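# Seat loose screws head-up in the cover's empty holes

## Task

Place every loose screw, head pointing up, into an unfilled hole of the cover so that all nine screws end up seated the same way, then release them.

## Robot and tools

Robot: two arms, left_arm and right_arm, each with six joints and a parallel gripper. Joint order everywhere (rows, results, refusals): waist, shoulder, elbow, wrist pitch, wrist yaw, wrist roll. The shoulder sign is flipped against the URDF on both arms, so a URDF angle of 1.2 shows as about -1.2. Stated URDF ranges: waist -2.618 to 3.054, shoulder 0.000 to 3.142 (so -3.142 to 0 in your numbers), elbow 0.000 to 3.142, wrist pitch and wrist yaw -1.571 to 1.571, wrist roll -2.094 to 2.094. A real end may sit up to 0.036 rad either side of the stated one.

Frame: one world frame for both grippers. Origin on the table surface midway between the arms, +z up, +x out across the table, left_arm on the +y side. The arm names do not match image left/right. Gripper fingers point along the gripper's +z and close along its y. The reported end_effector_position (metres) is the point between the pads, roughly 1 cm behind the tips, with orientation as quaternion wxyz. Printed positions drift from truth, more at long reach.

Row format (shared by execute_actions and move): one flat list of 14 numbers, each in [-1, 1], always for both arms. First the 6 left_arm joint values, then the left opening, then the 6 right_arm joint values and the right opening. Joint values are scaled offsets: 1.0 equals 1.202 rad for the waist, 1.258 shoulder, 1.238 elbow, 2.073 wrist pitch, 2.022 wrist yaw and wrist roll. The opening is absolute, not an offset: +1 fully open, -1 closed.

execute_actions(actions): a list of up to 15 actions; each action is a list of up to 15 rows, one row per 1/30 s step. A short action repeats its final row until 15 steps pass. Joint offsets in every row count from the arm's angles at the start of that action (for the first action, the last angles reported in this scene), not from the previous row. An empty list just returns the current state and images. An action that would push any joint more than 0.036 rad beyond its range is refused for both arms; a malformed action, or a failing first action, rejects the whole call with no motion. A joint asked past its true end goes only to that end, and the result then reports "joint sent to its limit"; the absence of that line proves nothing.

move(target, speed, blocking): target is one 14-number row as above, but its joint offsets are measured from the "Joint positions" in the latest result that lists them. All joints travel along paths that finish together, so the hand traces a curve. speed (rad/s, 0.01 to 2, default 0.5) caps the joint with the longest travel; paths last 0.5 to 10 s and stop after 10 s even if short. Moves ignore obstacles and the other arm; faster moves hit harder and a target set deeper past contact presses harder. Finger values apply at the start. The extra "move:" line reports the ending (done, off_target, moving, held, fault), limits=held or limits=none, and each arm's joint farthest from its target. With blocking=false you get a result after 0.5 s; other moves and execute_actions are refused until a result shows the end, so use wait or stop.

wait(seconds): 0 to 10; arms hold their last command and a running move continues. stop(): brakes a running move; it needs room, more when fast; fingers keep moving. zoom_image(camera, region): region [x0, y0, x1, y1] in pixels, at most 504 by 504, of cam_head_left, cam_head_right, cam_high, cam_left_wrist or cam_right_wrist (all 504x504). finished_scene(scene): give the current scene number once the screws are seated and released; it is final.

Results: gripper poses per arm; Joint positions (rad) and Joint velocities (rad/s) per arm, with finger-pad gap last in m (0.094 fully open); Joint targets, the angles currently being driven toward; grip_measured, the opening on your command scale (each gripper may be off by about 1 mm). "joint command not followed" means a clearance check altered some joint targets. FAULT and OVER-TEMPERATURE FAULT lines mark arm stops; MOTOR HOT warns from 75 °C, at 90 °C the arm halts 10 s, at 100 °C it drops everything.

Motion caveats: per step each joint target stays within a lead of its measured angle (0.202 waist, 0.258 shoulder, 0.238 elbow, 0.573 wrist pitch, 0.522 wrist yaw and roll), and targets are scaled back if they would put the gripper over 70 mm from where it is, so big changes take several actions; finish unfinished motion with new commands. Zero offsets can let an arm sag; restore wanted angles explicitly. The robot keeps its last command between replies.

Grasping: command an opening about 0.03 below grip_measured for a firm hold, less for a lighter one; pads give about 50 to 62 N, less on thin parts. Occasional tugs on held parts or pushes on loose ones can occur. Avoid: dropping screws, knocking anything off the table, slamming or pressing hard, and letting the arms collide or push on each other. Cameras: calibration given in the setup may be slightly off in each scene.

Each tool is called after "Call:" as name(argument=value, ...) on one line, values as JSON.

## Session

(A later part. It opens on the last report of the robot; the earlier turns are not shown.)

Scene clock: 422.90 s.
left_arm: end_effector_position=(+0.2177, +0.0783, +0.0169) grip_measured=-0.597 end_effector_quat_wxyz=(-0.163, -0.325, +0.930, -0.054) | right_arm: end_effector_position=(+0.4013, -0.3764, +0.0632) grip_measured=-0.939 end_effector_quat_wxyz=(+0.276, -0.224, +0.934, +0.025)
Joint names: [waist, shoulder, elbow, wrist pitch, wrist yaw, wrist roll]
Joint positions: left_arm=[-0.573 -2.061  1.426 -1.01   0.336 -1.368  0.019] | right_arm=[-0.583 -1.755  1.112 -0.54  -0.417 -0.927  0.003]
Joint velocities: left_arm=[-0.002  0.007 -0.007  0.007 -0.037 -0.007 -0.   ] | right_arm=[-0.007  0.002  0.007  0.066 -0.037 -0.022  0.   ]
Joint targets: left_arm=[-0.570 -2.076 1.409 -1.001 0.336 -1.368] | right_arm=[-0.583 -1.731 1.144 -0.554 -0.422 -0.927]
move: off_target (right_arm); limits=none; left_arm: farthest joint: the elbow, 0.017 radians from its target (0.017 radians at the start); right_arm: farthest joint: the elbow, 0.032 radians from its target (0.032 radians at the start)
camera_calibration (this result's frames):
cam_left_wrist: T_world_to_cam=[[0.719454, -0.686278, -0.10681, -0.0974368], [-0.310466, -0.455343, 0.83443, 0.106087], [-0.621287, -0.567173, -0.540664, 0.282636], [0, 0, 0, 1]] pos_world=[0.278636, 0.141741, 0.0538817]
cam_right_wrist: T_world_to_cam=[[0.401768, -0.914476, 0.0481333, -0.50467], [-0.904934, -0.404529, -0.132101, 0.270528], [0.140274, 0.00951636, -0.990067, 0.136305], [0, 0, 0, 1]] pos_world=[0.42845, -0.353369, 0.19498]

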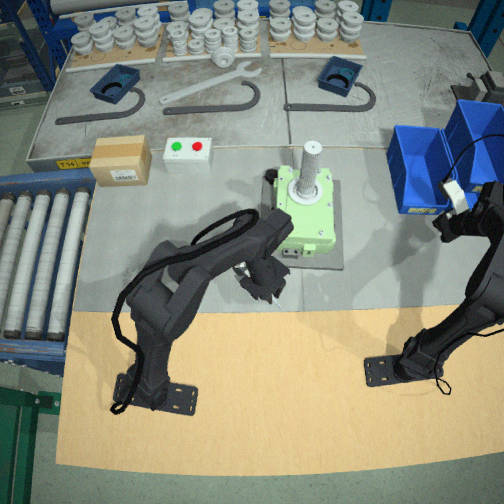

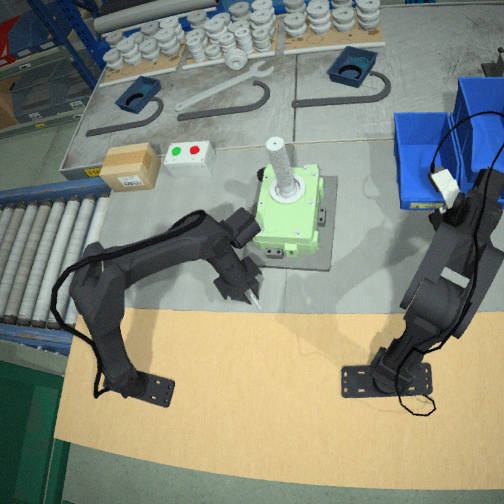

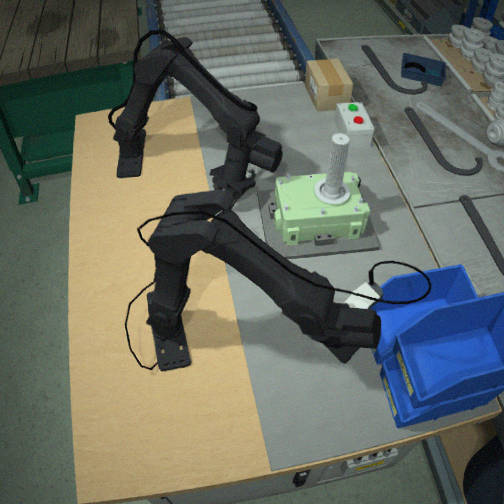

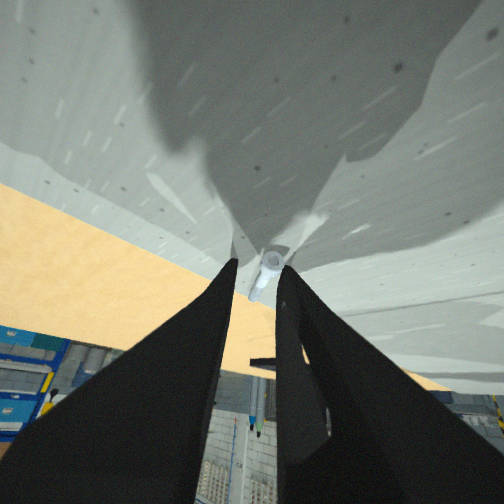

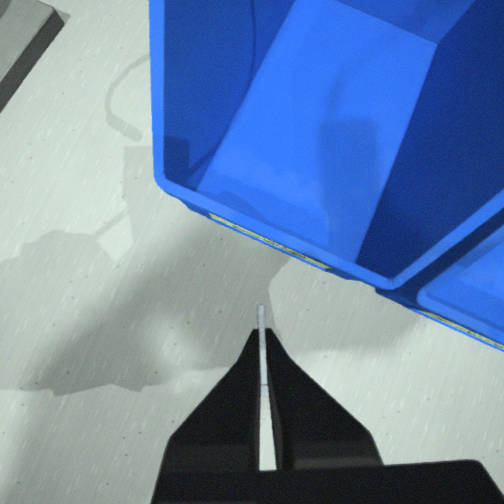

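Call:
move(target=[-0.019,-0.016,-0.014,0.005,0,0,-0.6,0,0.019,0.026,-0.007,-0.005,0,-0.97], speed=0.04)

Call:
move(target=[0,0,0,0,0,0,-0.96,0,0.019,0.026,-0.007,-0.005,0,-0.97])

Call:
zoom_image(camera="cam_left_wrist", region=[200, 210, 320, 320])

Scene clock: 437.50 s.
left_arm: end_effector_position=(+0.2144, +0.0754, +0.0169) grip_measured=-0.597 end_effector_quat_wxyz=(-0.163, -0.320, +0.932, -0.053) | right_arm: end_effector_position=(+0.4011, -0.3769, +0.0630) grip_measured=-0.939 end_effector_quat_wxyz=(+0.275, -0.224, +0.935, +0.024)
Joint names: [waist, shoulder, elbow, wrist pitch, wrist yaw, wrist roll]
Joint positions: left_arm=[-0.585 -2.061  1.426 -1.01   0.336 -1.368  0.019] | right_arm=[-0.583 -1.755  1.112 -0.54  -0.413 -0.927  0.003]
Joint velocities: left_arm=[-0.017 -0.012  0.012  0.022  0.022 -0.007 -0.001] | right_arm=[-0.017  0.012 -0.002  0.007  0.037 -0.037 -0.001]
Joint targets: left_arm=[-0.596 -2.081 1.409 -1.000 0.336 -1.368] | right_arm=[-0.583 -1.731 1.144 -0.555 -0.426 -0.927]
move: off_target (left_arm, right_arm); limits=none; left_arm: farthest joint: the shoulder, 0.021 radians from its target (0.021 radians at the start); right_arm: farthest joint: the elbow, 0.032 radians from its target (0.032 radians at the start)
camera_calibration (this result's frames):
cam_left_wrist: T_world_to_cam=[[0.711053, -0.695036, -0.106432, -0.0945808], [-0.316241, -0.451309, 0.834453, 0.104664], [-0.628009, -0.559683, -0.540704, 0.279784], [0, 0, 0, 1]] pos_world=[0.276058, 0.138089, 0.0538769]
cam_right_wrist: T_world_to_cam=[[0.400662, -0.914862, 0.0499739, -0.504877], [-0.905672, -0.403712, -0.129521, 0.270538], [0.138669, 0.00663413, -0.990317, 0.135687], [0, 0, 0, 1]] pos_world=[0.428488, -0.353573, 0.194644]

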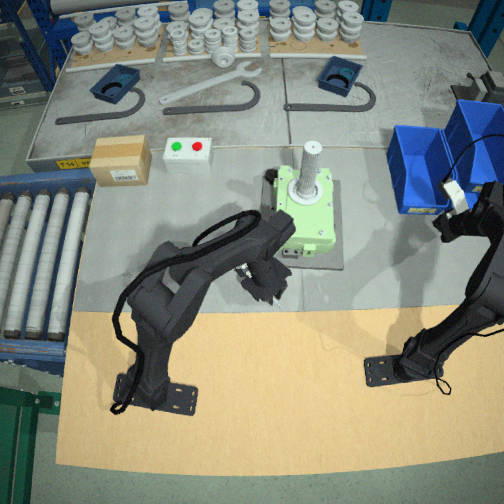

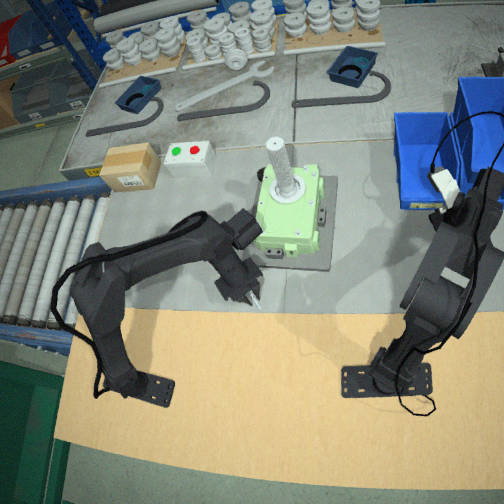

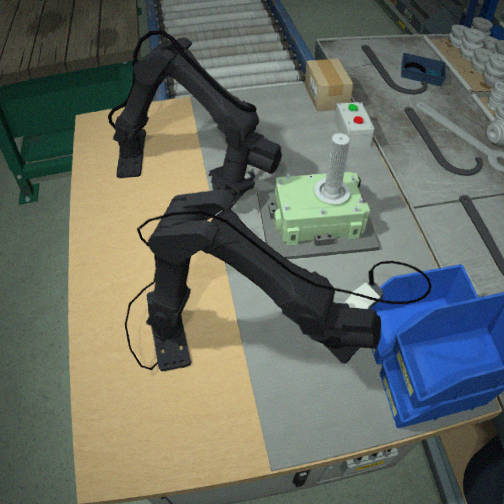

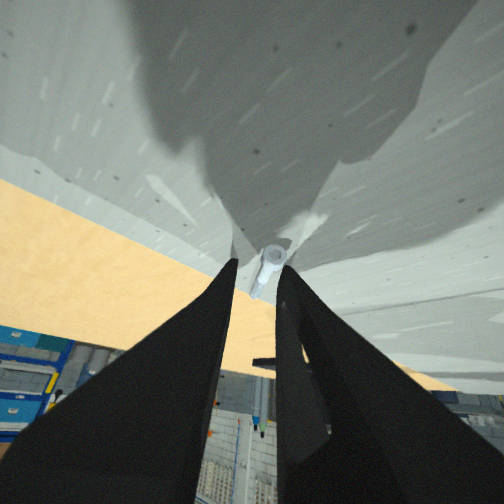

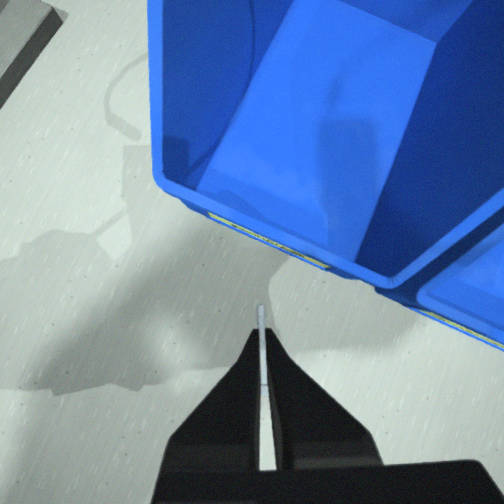

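Scene clock: 438.20 s.
left_arm: end_effector_position=(+0.2144, +0.0753, +0.0169) grip_measured=-0.932 end_effector_quat_wxyz=(-0.163, -0.320, +0.932, -0.053) | right_arm: end_effector_position=(+0.4009, -0.3774, +0.0628) grip_measured=-0.939 end_effector_quat_wxyz=(+0.274, -0.224, +0.935, +0.022)
Joint names: [waist, shoulder, elbow, wrist pitch, wrist yaw, wrist roll]
Joint positions: left_arm=[-0.585 -2.061  1.426 -1.009  0.337 -1.368  0.003] | right_arm=[-0.583 -1.755  1.112 -0.54  -0.41  -0.927  0.003]
Joint velocities: left_arm=[ 0.002 -0.012  0.002 -0.051  0.007 -0.022 -0.   ] | right_arm=[ 0.017  0.012 -0.007 -0.051 -0.051 -0.037 -0.   ]
Joint targets: left_arm=[-0.585 -2.061 1.426 -1.009 0.336 -1.368] | right_arm=[-0.583 -1.731 1.144 -0.555 -0.423 -0.927]
move: off_target (right_arm); limits=none; left_arm: farthest joint: the wrist pitch, 0.001 radians from its target (0.000 radians at the start); right_arm: farthest joint: the elbow, 0.032 radians from its target (0.032 radians at the start)
camera_calibration (this result's frames):
cam_left_wrist: T_world_to_cam=[[0.711077, -0.695074, -0.106032, -0.0946832], [-0.316258, -0.450869, 0.834684, 0.104577], [-0.627974, -0.559991, -0.540425, 0.279759], [0, 0, 0, 1]] pos_world=[0.276082, 0.138001, 0.053861]
cam_right_wrist: T_world_to_cam=[[0.399681, -0.9152, 0.0516124, -0.505059], [-0.906323, -0.402979, -0.127229, 0.270548], [0.137238, 0.00407334, -0.99053, 0.135136], [0, 0, 0, 1]] pos_world=[0.42852, -0.353756, 0.194345]

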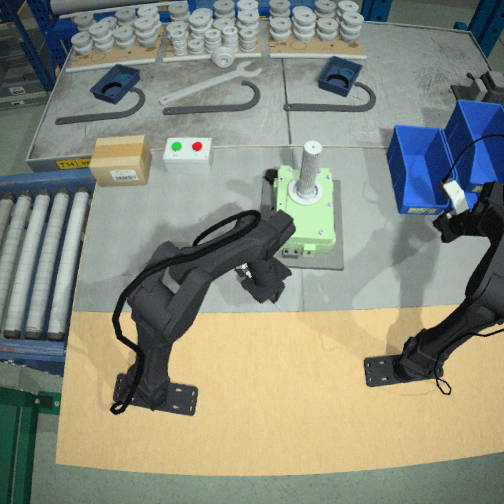

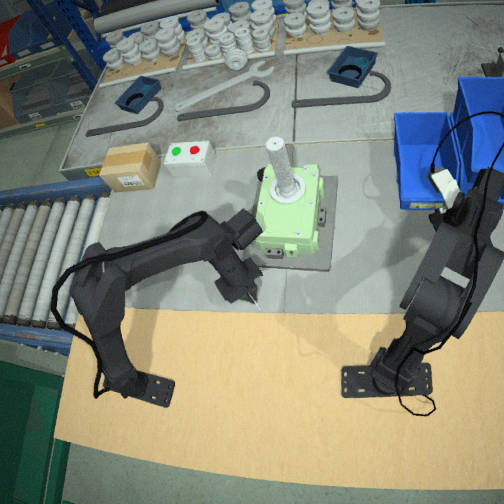

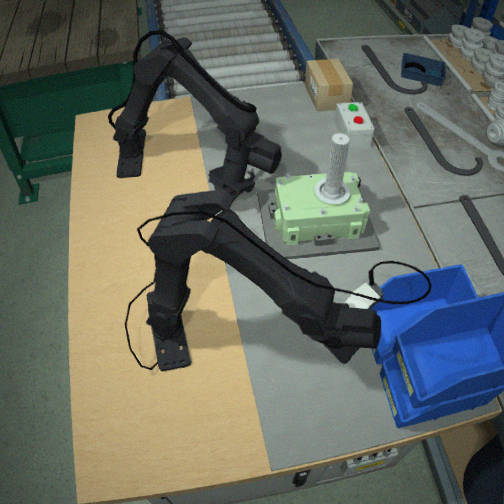

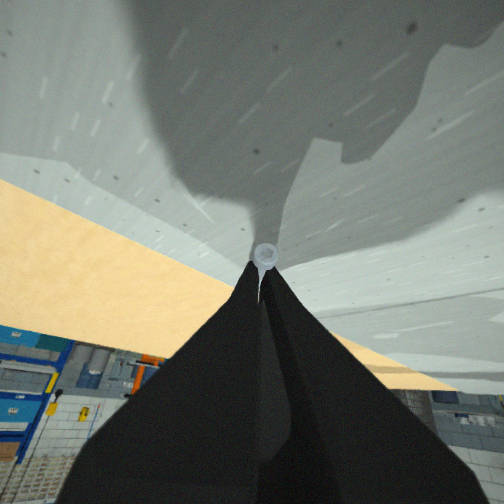

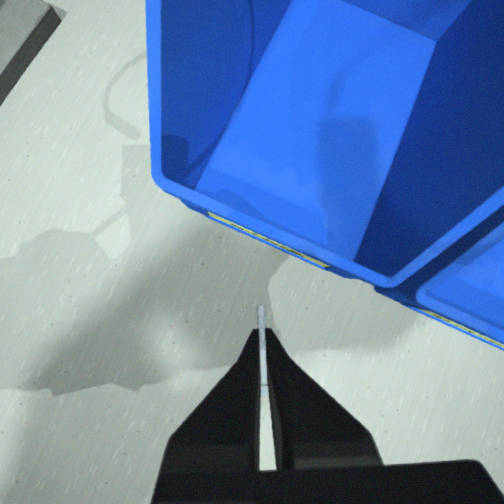

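Region (200, 210, 320, 320) of cam_left_wrist's 504x504 image, scaled by 4.200, with more detail than that image has; it fills the top 462 rows of this view, and the rest is white.

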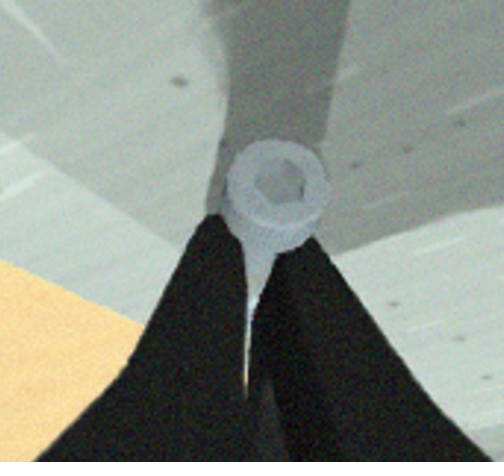

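Call:
move(target=[0,0.22,0.12,-0.09,0,0,-0.96,0.3,0.1,0.33,-0.32,-0.015,0,-0.97], speed=0.5)

Scene clock: 461.90 s.
left_arm: end_effector_position=(+0.2205, +0.0700, +0.1380) grip_measured=-0.932 end_effector_quat_wxyz=(-0.107, -0.301, +0.936, -0.148) | right_arm: end_effector_position=(+0.3813, -0.2293, +0.1751) grip_measured=-0.939 end_effector_quat_wxyz=(+0.202, -0.374, +0.897, +0.121)
Joint names: [waist, shoulder, elbow, wrist pitch, wrist yaw, wrist roll]
Joint positions: left_arm=[-0.585 -1.8    1.552 -1.174  0.337 -1.368  0.003] | right_arm=[-0.228 -1.65   1.49  -1.19  -0.425 -0.927  0.003]
Joint velocities: left_arm=[-0.002 -0.002 -0.022  0.051 -0.066 -0.066 -0.001] | right_arm=[ 0.007  0.007  0.007 -0.007 -0.081 -0.022  0.   ]
Joint targets: left_arm=[-0.585 -1.784 1.574 -1.196 0.337 -1.368] | right_arm=[-0.222 -1.630 1.521 -1.204 -0.440 -0.927]
move: off_target (left_arm, right_arm); limits=none; left_arm: farthest joint: the elbow, 0.022 radians from its target (0.149 radians at the start); right_arm: farthest joint: the elbow, 0.031 radians from its target (0.408 radians at the start)
camera_calibration (this result's frames):
cam_left_wrist: T_world_to_cam=[[0.710275, -0.69437, 0.115587, -0.120311], [-0.455776, -0.328509, 0.827254, 0.026219], [-0.536449, -0.640259, -0.549809, 0.332781], [0, 0, 0, 1]] pos_world=[0.275924, 0.13814, 0.175183]
cam_right_wrist: T_world_to_cam=[[0.692723, -0.715276, -0.092273, -0.408215], [-0.720444, -0.692176, -0.0430339, 0.174818], [-0.0330881, 0.0962881, -0.994803, 0.335294], [0, 0, 0, 1]] pos_world=[0.41982, -0.203266, 0.303407]

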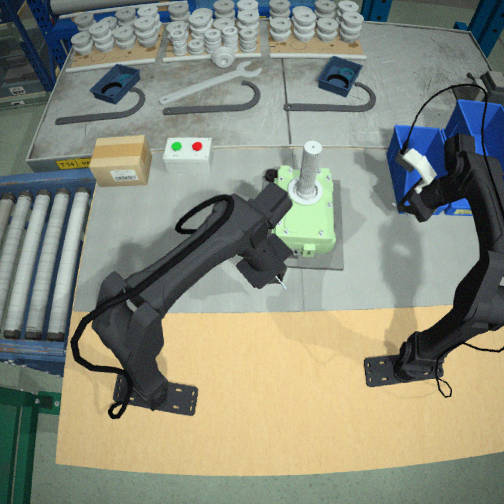

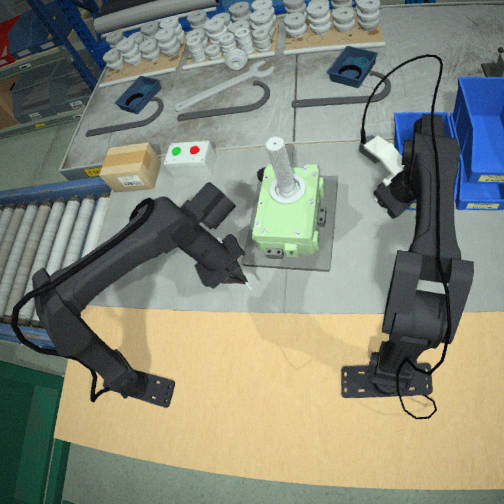

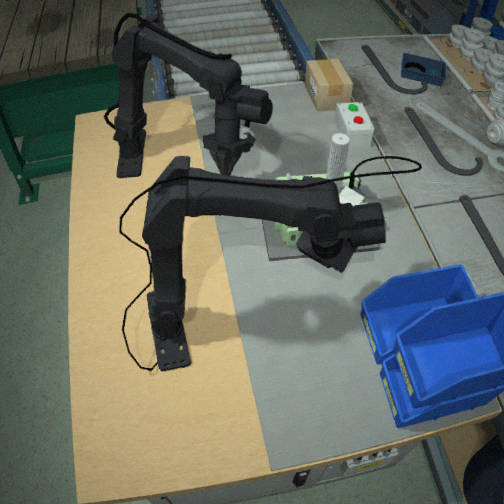

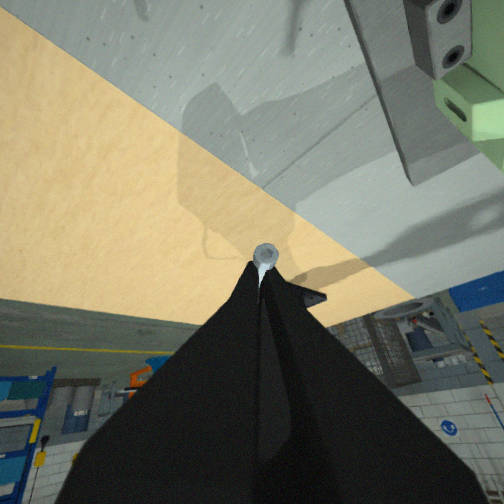

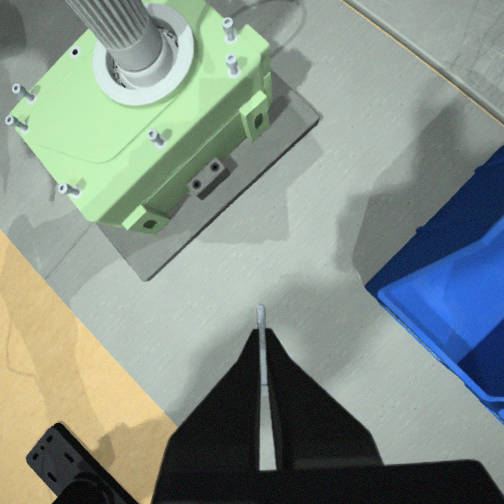

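Call:
move(target=[0.445,-0.215,-0.131,0.692,0.0856,0.785,-0.96,1,0.016,0.025,-0.11,0.34,0.69,-0.97], speed=0.6)

Scene clock: 481.90 s.
left_arm: end_effector_position=(+0.5401, +0.1648, +0.1618) grip_measured=-0.932 end_effector_quat_wxyz=(+0.537, +0.292, +0.766, -0.200) | right_arm: end_effector_position=(+0.2217, -0.0139, +0.1590) grip_measured=-0.939 end_effector_quat_wxyz=(+0.084, -0.270, +0.955, -0.091)
Joint names: [waist, shoulder, elbow, wrist pitch, wrist yaw, wrist roll]
Joint positions: left_arm=[-0.052 -2.059  1.406  0.25   0.498  0.208  0.003] | right_arm=[ 0.969 -1.65   1.49  -1.408  0.248  0.46   0.003]
Joint velocities: left_arm=[ 0.017 -0.002 -0.012 -0.037  0.007  0.022 -0.001] | right_arm=[-0.007 -0.007  0.007  0.022 -0.037 -0.051  0.   ]
Joint targets: left_arm=[-0.050 -2.071 1.390 0.261 0.510 0.219] | right_arm=[0.974 -1.630 1.521 -1.418 0.262 0.468]
move: off_target (right_arm); limits=none; left_arm: farthest joint: the elbow, 0.016 radians from its target (0.162 radians at the start); right_arm: farthest joint: the elbow, 0.031 radians from its target (0.031 radians at the start)
camera_calibration (this result's frames):
cam_left_wrist: T_world_to_cam=[[-0.576558, -0.806908, 0.128376, 0.427213], [-0.731335, 0.439599, -0.521442, 0.423787], [0.364322, -0.394528, -0.843574, 0.0985612], [0, 0, 0, 1]] pos_world=[0.520335, 0.19731, 0.24928]
cam_right_wrist: T_world_to_cam=[[0.464235, -0.861201, 0.206926, -0.144053], [-0.869747, -0.399092, 0.290287, 0.192369], [-0.167413, -0.314734, -0.934299, 0.307734], [0, 0, 0, 1]] pos_world=[0.285705, 0.0495681, 0.261482]

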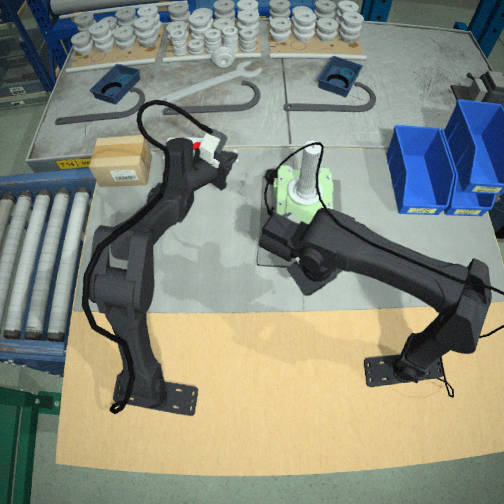

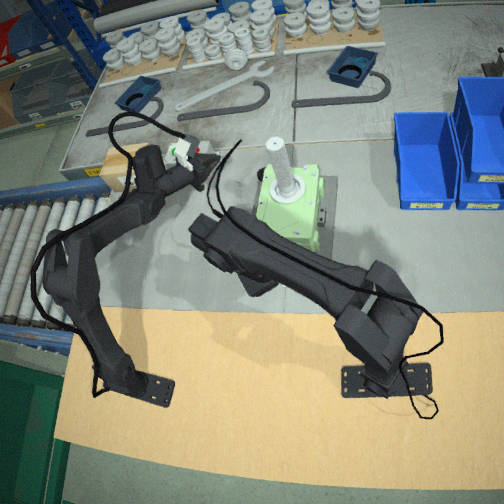

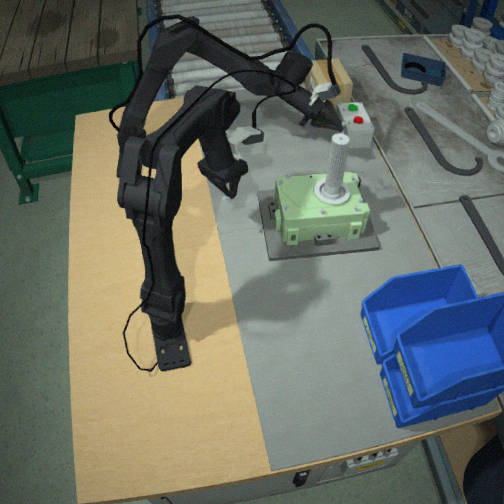

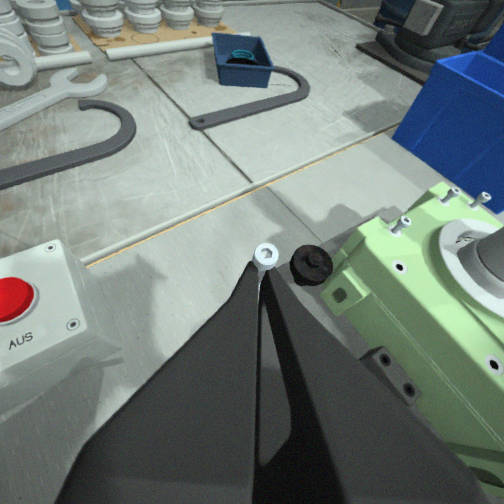

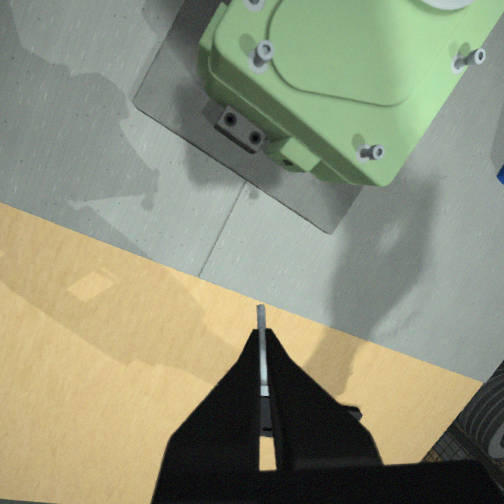

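Call:
move(target=[-0.171,-0.01,-0.013,0.005,0.006,0.005,-0.96,0.14,0,-0.562,0.56,0.005,0,-0.97], speed=0.4)

Scene clock: 498.63 s.
left_arm: end_effector_position=(+0.4909, +0.0578, +0.1619) grip_measured=-0.932 end_effector_quat_wxyz=(+0.514, +0.367, +0.733, -0.253) | right_arm: end_effector_position=(+0.2105, +0.0759, +0.0244) grip_measured=-0.939 end_effector_quat_wxyz=(+0.248, -0.308, +0.914, +0.087)
Joint names: [waist, shoulder, elbow, wrist pitch, wrist yaw, wrist roll]
Joint positions: left_arm=[-0.252 -2.059  1.406  0.251  0.501  0.209  0.003] | right_arm=[ 1.127 -1.65   0.815 -0.26   0.25   0.461  0.003]
Joint velocities: left_arm=[ 0.002  0.007  0.007 -0.022 -0.007  0.022 -0.001] | right_arm=[ 0.012  0.012 -0.002  0.081 -0.051  0.037 -0.001]
Joint targets: left_arm=[-0.258 -2.071 1.390 0.261 0.511 0.218] | right_arm=[1.137 -1.650 0.794 -0.247 0.258 0.460]
move: done; limits=none; left_arm: farthest joint: the elbow, 0.016 radians from its target (0.016 radians at the start); right_arm: farthest joint: the elbow, 0.020 radians from its target (0.696 radians at the start)
camera_calibration (this result's frames):
cam_left_wrist: T_world_to_cam=[[-0.726718, -0.674845, 0.128316, 0.378553], [-0.628032, 0.57703, -0.522123, 0.376401], [0.27831, -0.460023, -0.843162, 0.120328], [0, 0, 0, 1]] pos_world=[0.478004, 0.0936234, 0.249409]
cam_right_wrist: T_world_to_cam=[[0.577158, -0.815895, -0.0347101, -0.0549788], [-0.813904, -0.571237, -0.106057, 0.268559], [0.0667034, 0.0894622, -0.993754, 0.129855], [0, 0, 0, 1]] pos_world=[0.241651, 0.096937, 0.155618]

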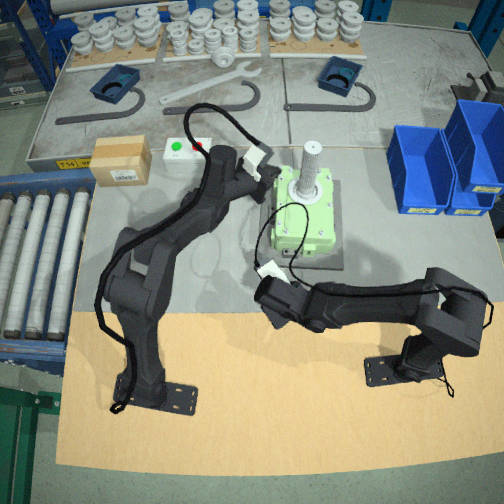

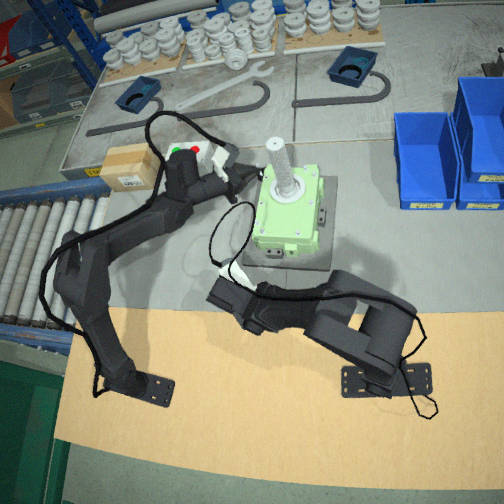

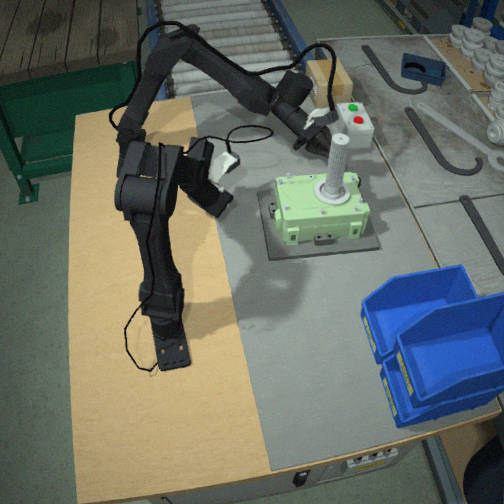

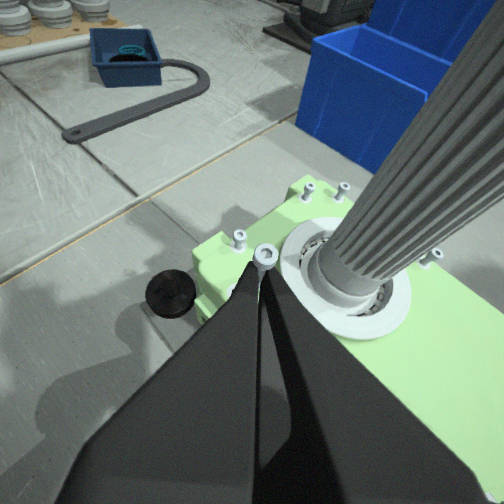

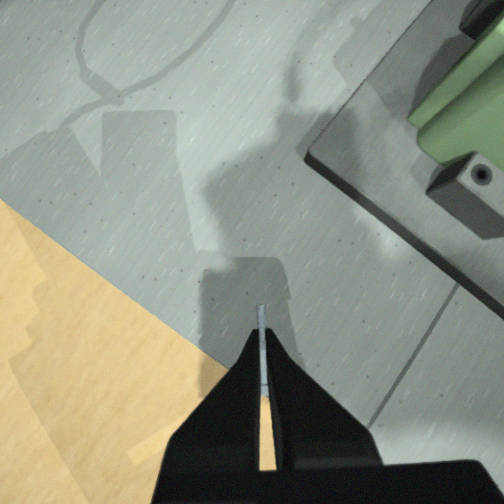

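Call:
move(target=[-0.003,-0.072,0.055,0.012,0.005,0.004,-0.96,0,0,-0.02,0,0.003,0,-0.97], speed=0.06)

Call:
move(target=[0,-0.006,0.012,0.003,0.004,0.003,-0.96,0,0,0,0,0,0,-0.5])

Call:
zoom_image(camera="cam_head_right", region=[235, 150, 295, 205])

Call:
zoom_image(camera="cam_head_left", region=[250, 150, 310, 205])

Scene clock: 521.43 s.
left_arm: end_effector_position=(+0.5016, +0.0534, +0.1384) grip_measured=-0.932 end_effector_quat_wxyz=(+0.504, +0.367, +0.739, -0.254) | right_arm: end_effector_position=(+0.2105, +0.0760, +0.0244) grip_measured=-0.939 end_effector_quat_wxyz=(+0.248, -0.308, +0.914, +0.087)
Joint names: [waist, shoulder, elbow, wrist pitch, wrist yaw, wrist roll]
Joint positions: left_arm=[-0.252 -2.136  1.446  0.265  0.501  0.209  0.003] | right_arm=[ 1.127 -1.65   0.815 -0.26   0.25   0.461  0.003]
Joint velocities: left_arm=[ 0.002 -0.012 -0.017 -0.081 -0.007 -0.007  0.   ] | right_arm=[-0.007 -0.007 -0.002 -0.007  0.007  0.007  0.   ]
Joint targets: left_arm=[-0.255 -2.149 1.474 0.275 0.511 0.217] | right_arm=[1.127 -1.650 0.790 -0.260 0.256 0.461]
move: off_target (left_arm, right_arm); limits=none; left_arm: farthest joint: the elbow, 0.028 radians from its target (0.068 radians at the start); right_arm: farthest joint: the elbow, 0.024 radians from its target (0.024 radians at the start)
camera_calibration (this result's frames):
cam_left_wrist: T_world_to_cam=[[-0.723847, -0.676012, 0.138031, 0.383693], [-0.639086, 0.581524, -0.503387, 0.376067], [0.260028, -0.452589, -0.852965, 0.105639], [0, 0, 0, 1]] pos_world=[0.490605, 0.0885002, 0.226452]
cam_right_wrist: T_world_to_cam=[[0.577294, -0.815777, -0.0351991, -0.0549002], [-0.813822, -0.571328, -0.106199, 0.268596], [0.0665248, 0.0899542, -0.993722, 0.129874], [0, 0, 0, 1]] pos_world=[0.241643, 0.0969877, 0.155651]

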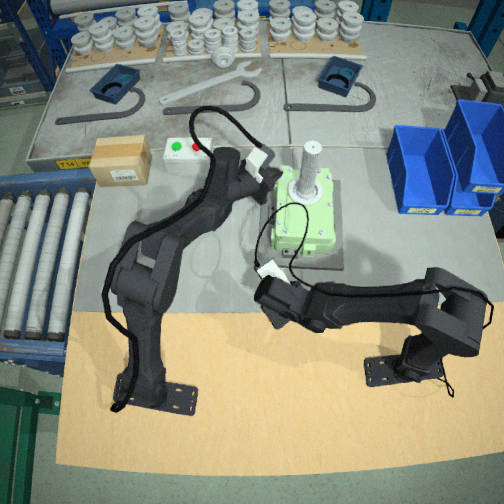

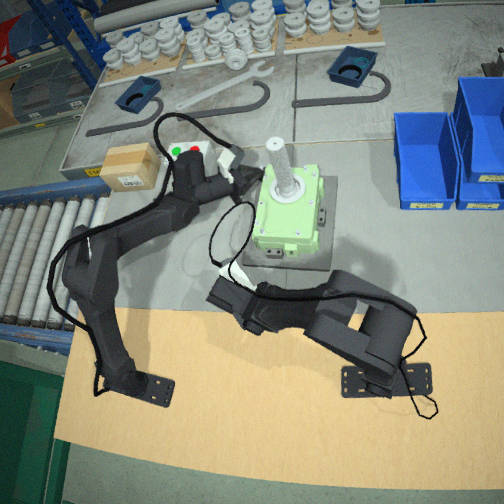

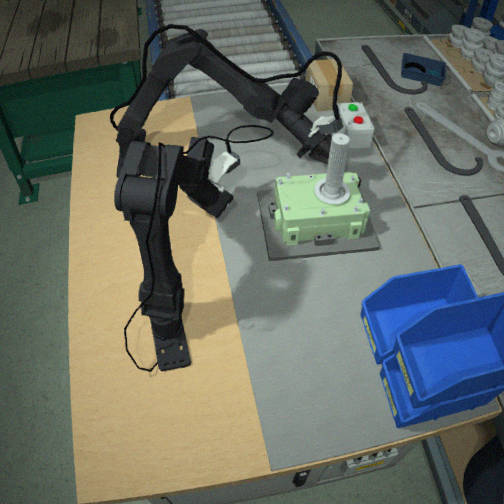

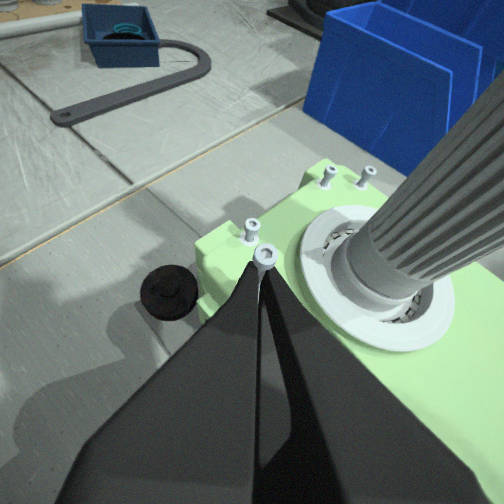

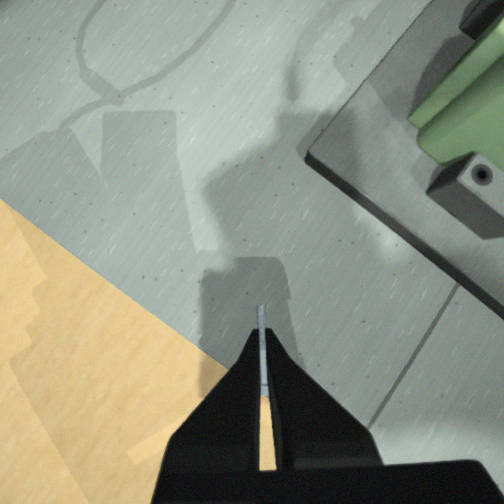

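Scene clock: 522.13 s.
left_arm: end_effector_position=(+0.5016, +0.0534, +0.1384) grip_measured=-0.932 end_effector_quat_wxyz=(+0.504, +0.367, +0.739, -0.254) | right_arm: end_effector_position=(+0.2103, +0.0761, +0.0244) grip_measured=-0.502 end_effector_quat_wxyz=(+0.248, -0.308, +0.914, +0.088)
Joint names: [waist, shoulder, elbow, wrist pitch, wrist yaw, wrist roll]
Joint positions: left_arm=[-0.252 -2.136  1.446  0.265  0.501  0.209  0.003] | right_arm=[ 1.127 -1.65   0.815 -0.26   0.249  0.461  0.023]
Joint velocities: left_arm=[-0.007  0.002  0.017 -0.051  0.066  0.037  0.   ] | right_arm=[-0.012  0.037  0.002 -0.022  0.037 -0.007  0.001]
Joint targets: left_arm=[-0.252 -2.143 1.461 0.271 0.509 0.215] | right_arm=[1.127 -1.650 0.815 -0.260 0.250 0.461]
move: done; limits=none; left_arm: farthest joint: the elbow, 0.015 radians from its target (0.015 radians at the start); right_arm: farthest joint: the wrist yaw, 0.001 radians from its target (0.000 radians at the start)
camera_calibration (this result's frames):
cam_left_wrist: T_world_to_cam=[[-0.723847, -0.676012, 0.138031, 0.383693], [-0.639086, 0.581524, -0.503387, 0.376067], [0.260028, -0.452589, -0.852965, 0.105639], [0, 0, 0, 1]] pos_world=[0.490605, 0.0885002, 0.226452]
cam_right_wrist: T_world_to_cam=[[0.577689, -0.81546, -0.0360631, -0.0548077], [-0.813621, -0.571713, -0.105663, 0.268481], [0.0655464, 0.0903822, -0.993748, 0.130006], [0, 0, 0, 1]] pos_world=[0.241582, 0.0970503, 0.155585]

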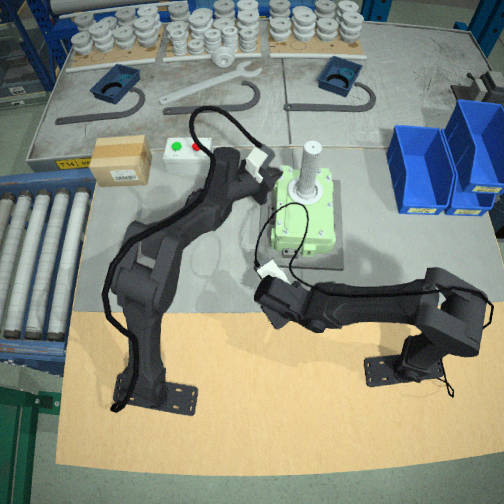

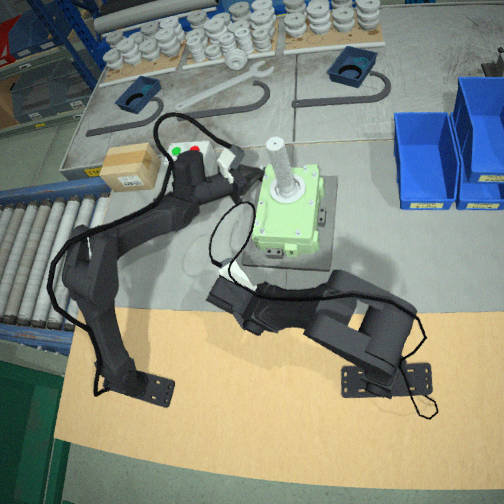

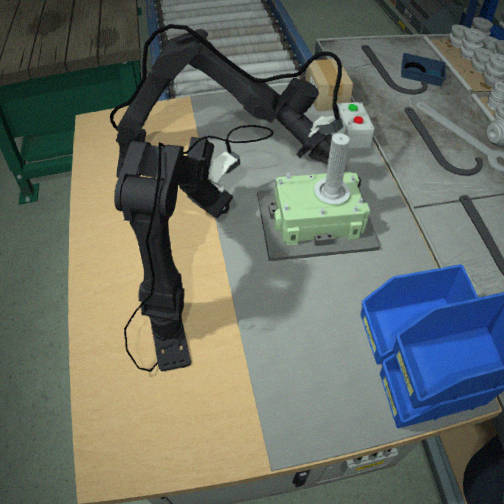

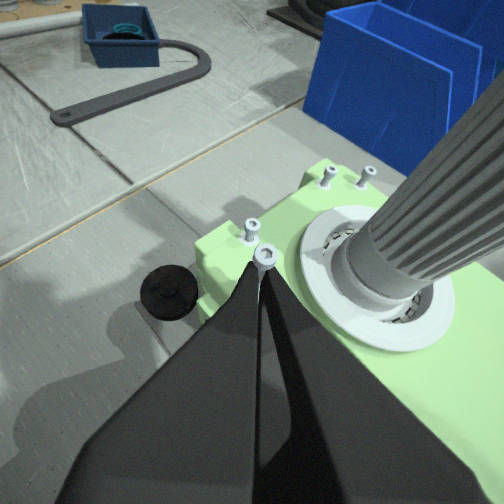

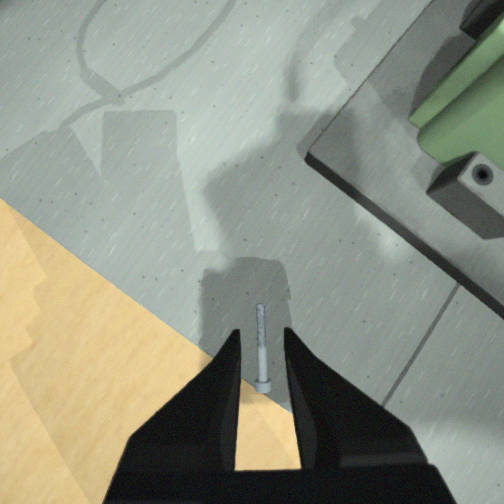

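Region (235, 150, 295, 205) of cam_head_right's 504x504 image, scaled by 8.400, with more detail than that image has; it fills the top 462 rows of this view, and the rest is white.

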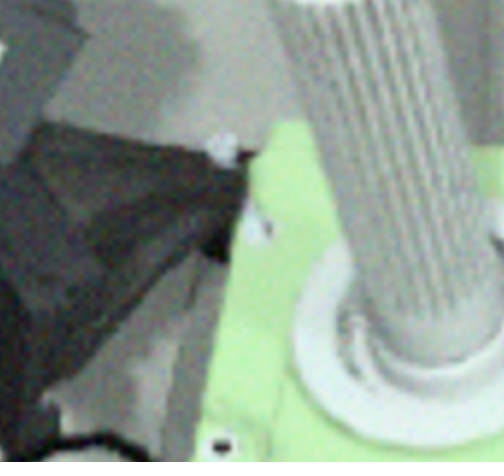

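Region (250, 150, 310, 205) of cam_head_left's 504x504 image, scaled by 8.400, with more detail than that image has; it fills the top 462 rows of this view, and the rest is white.

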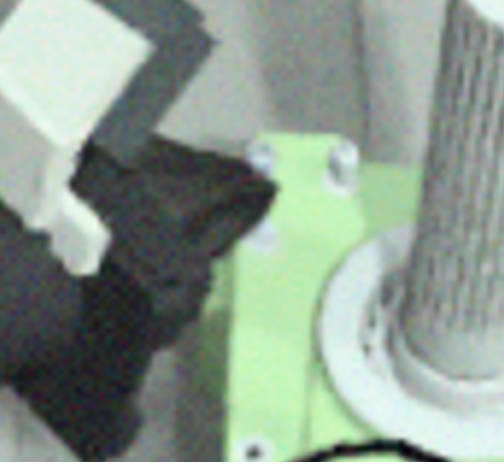

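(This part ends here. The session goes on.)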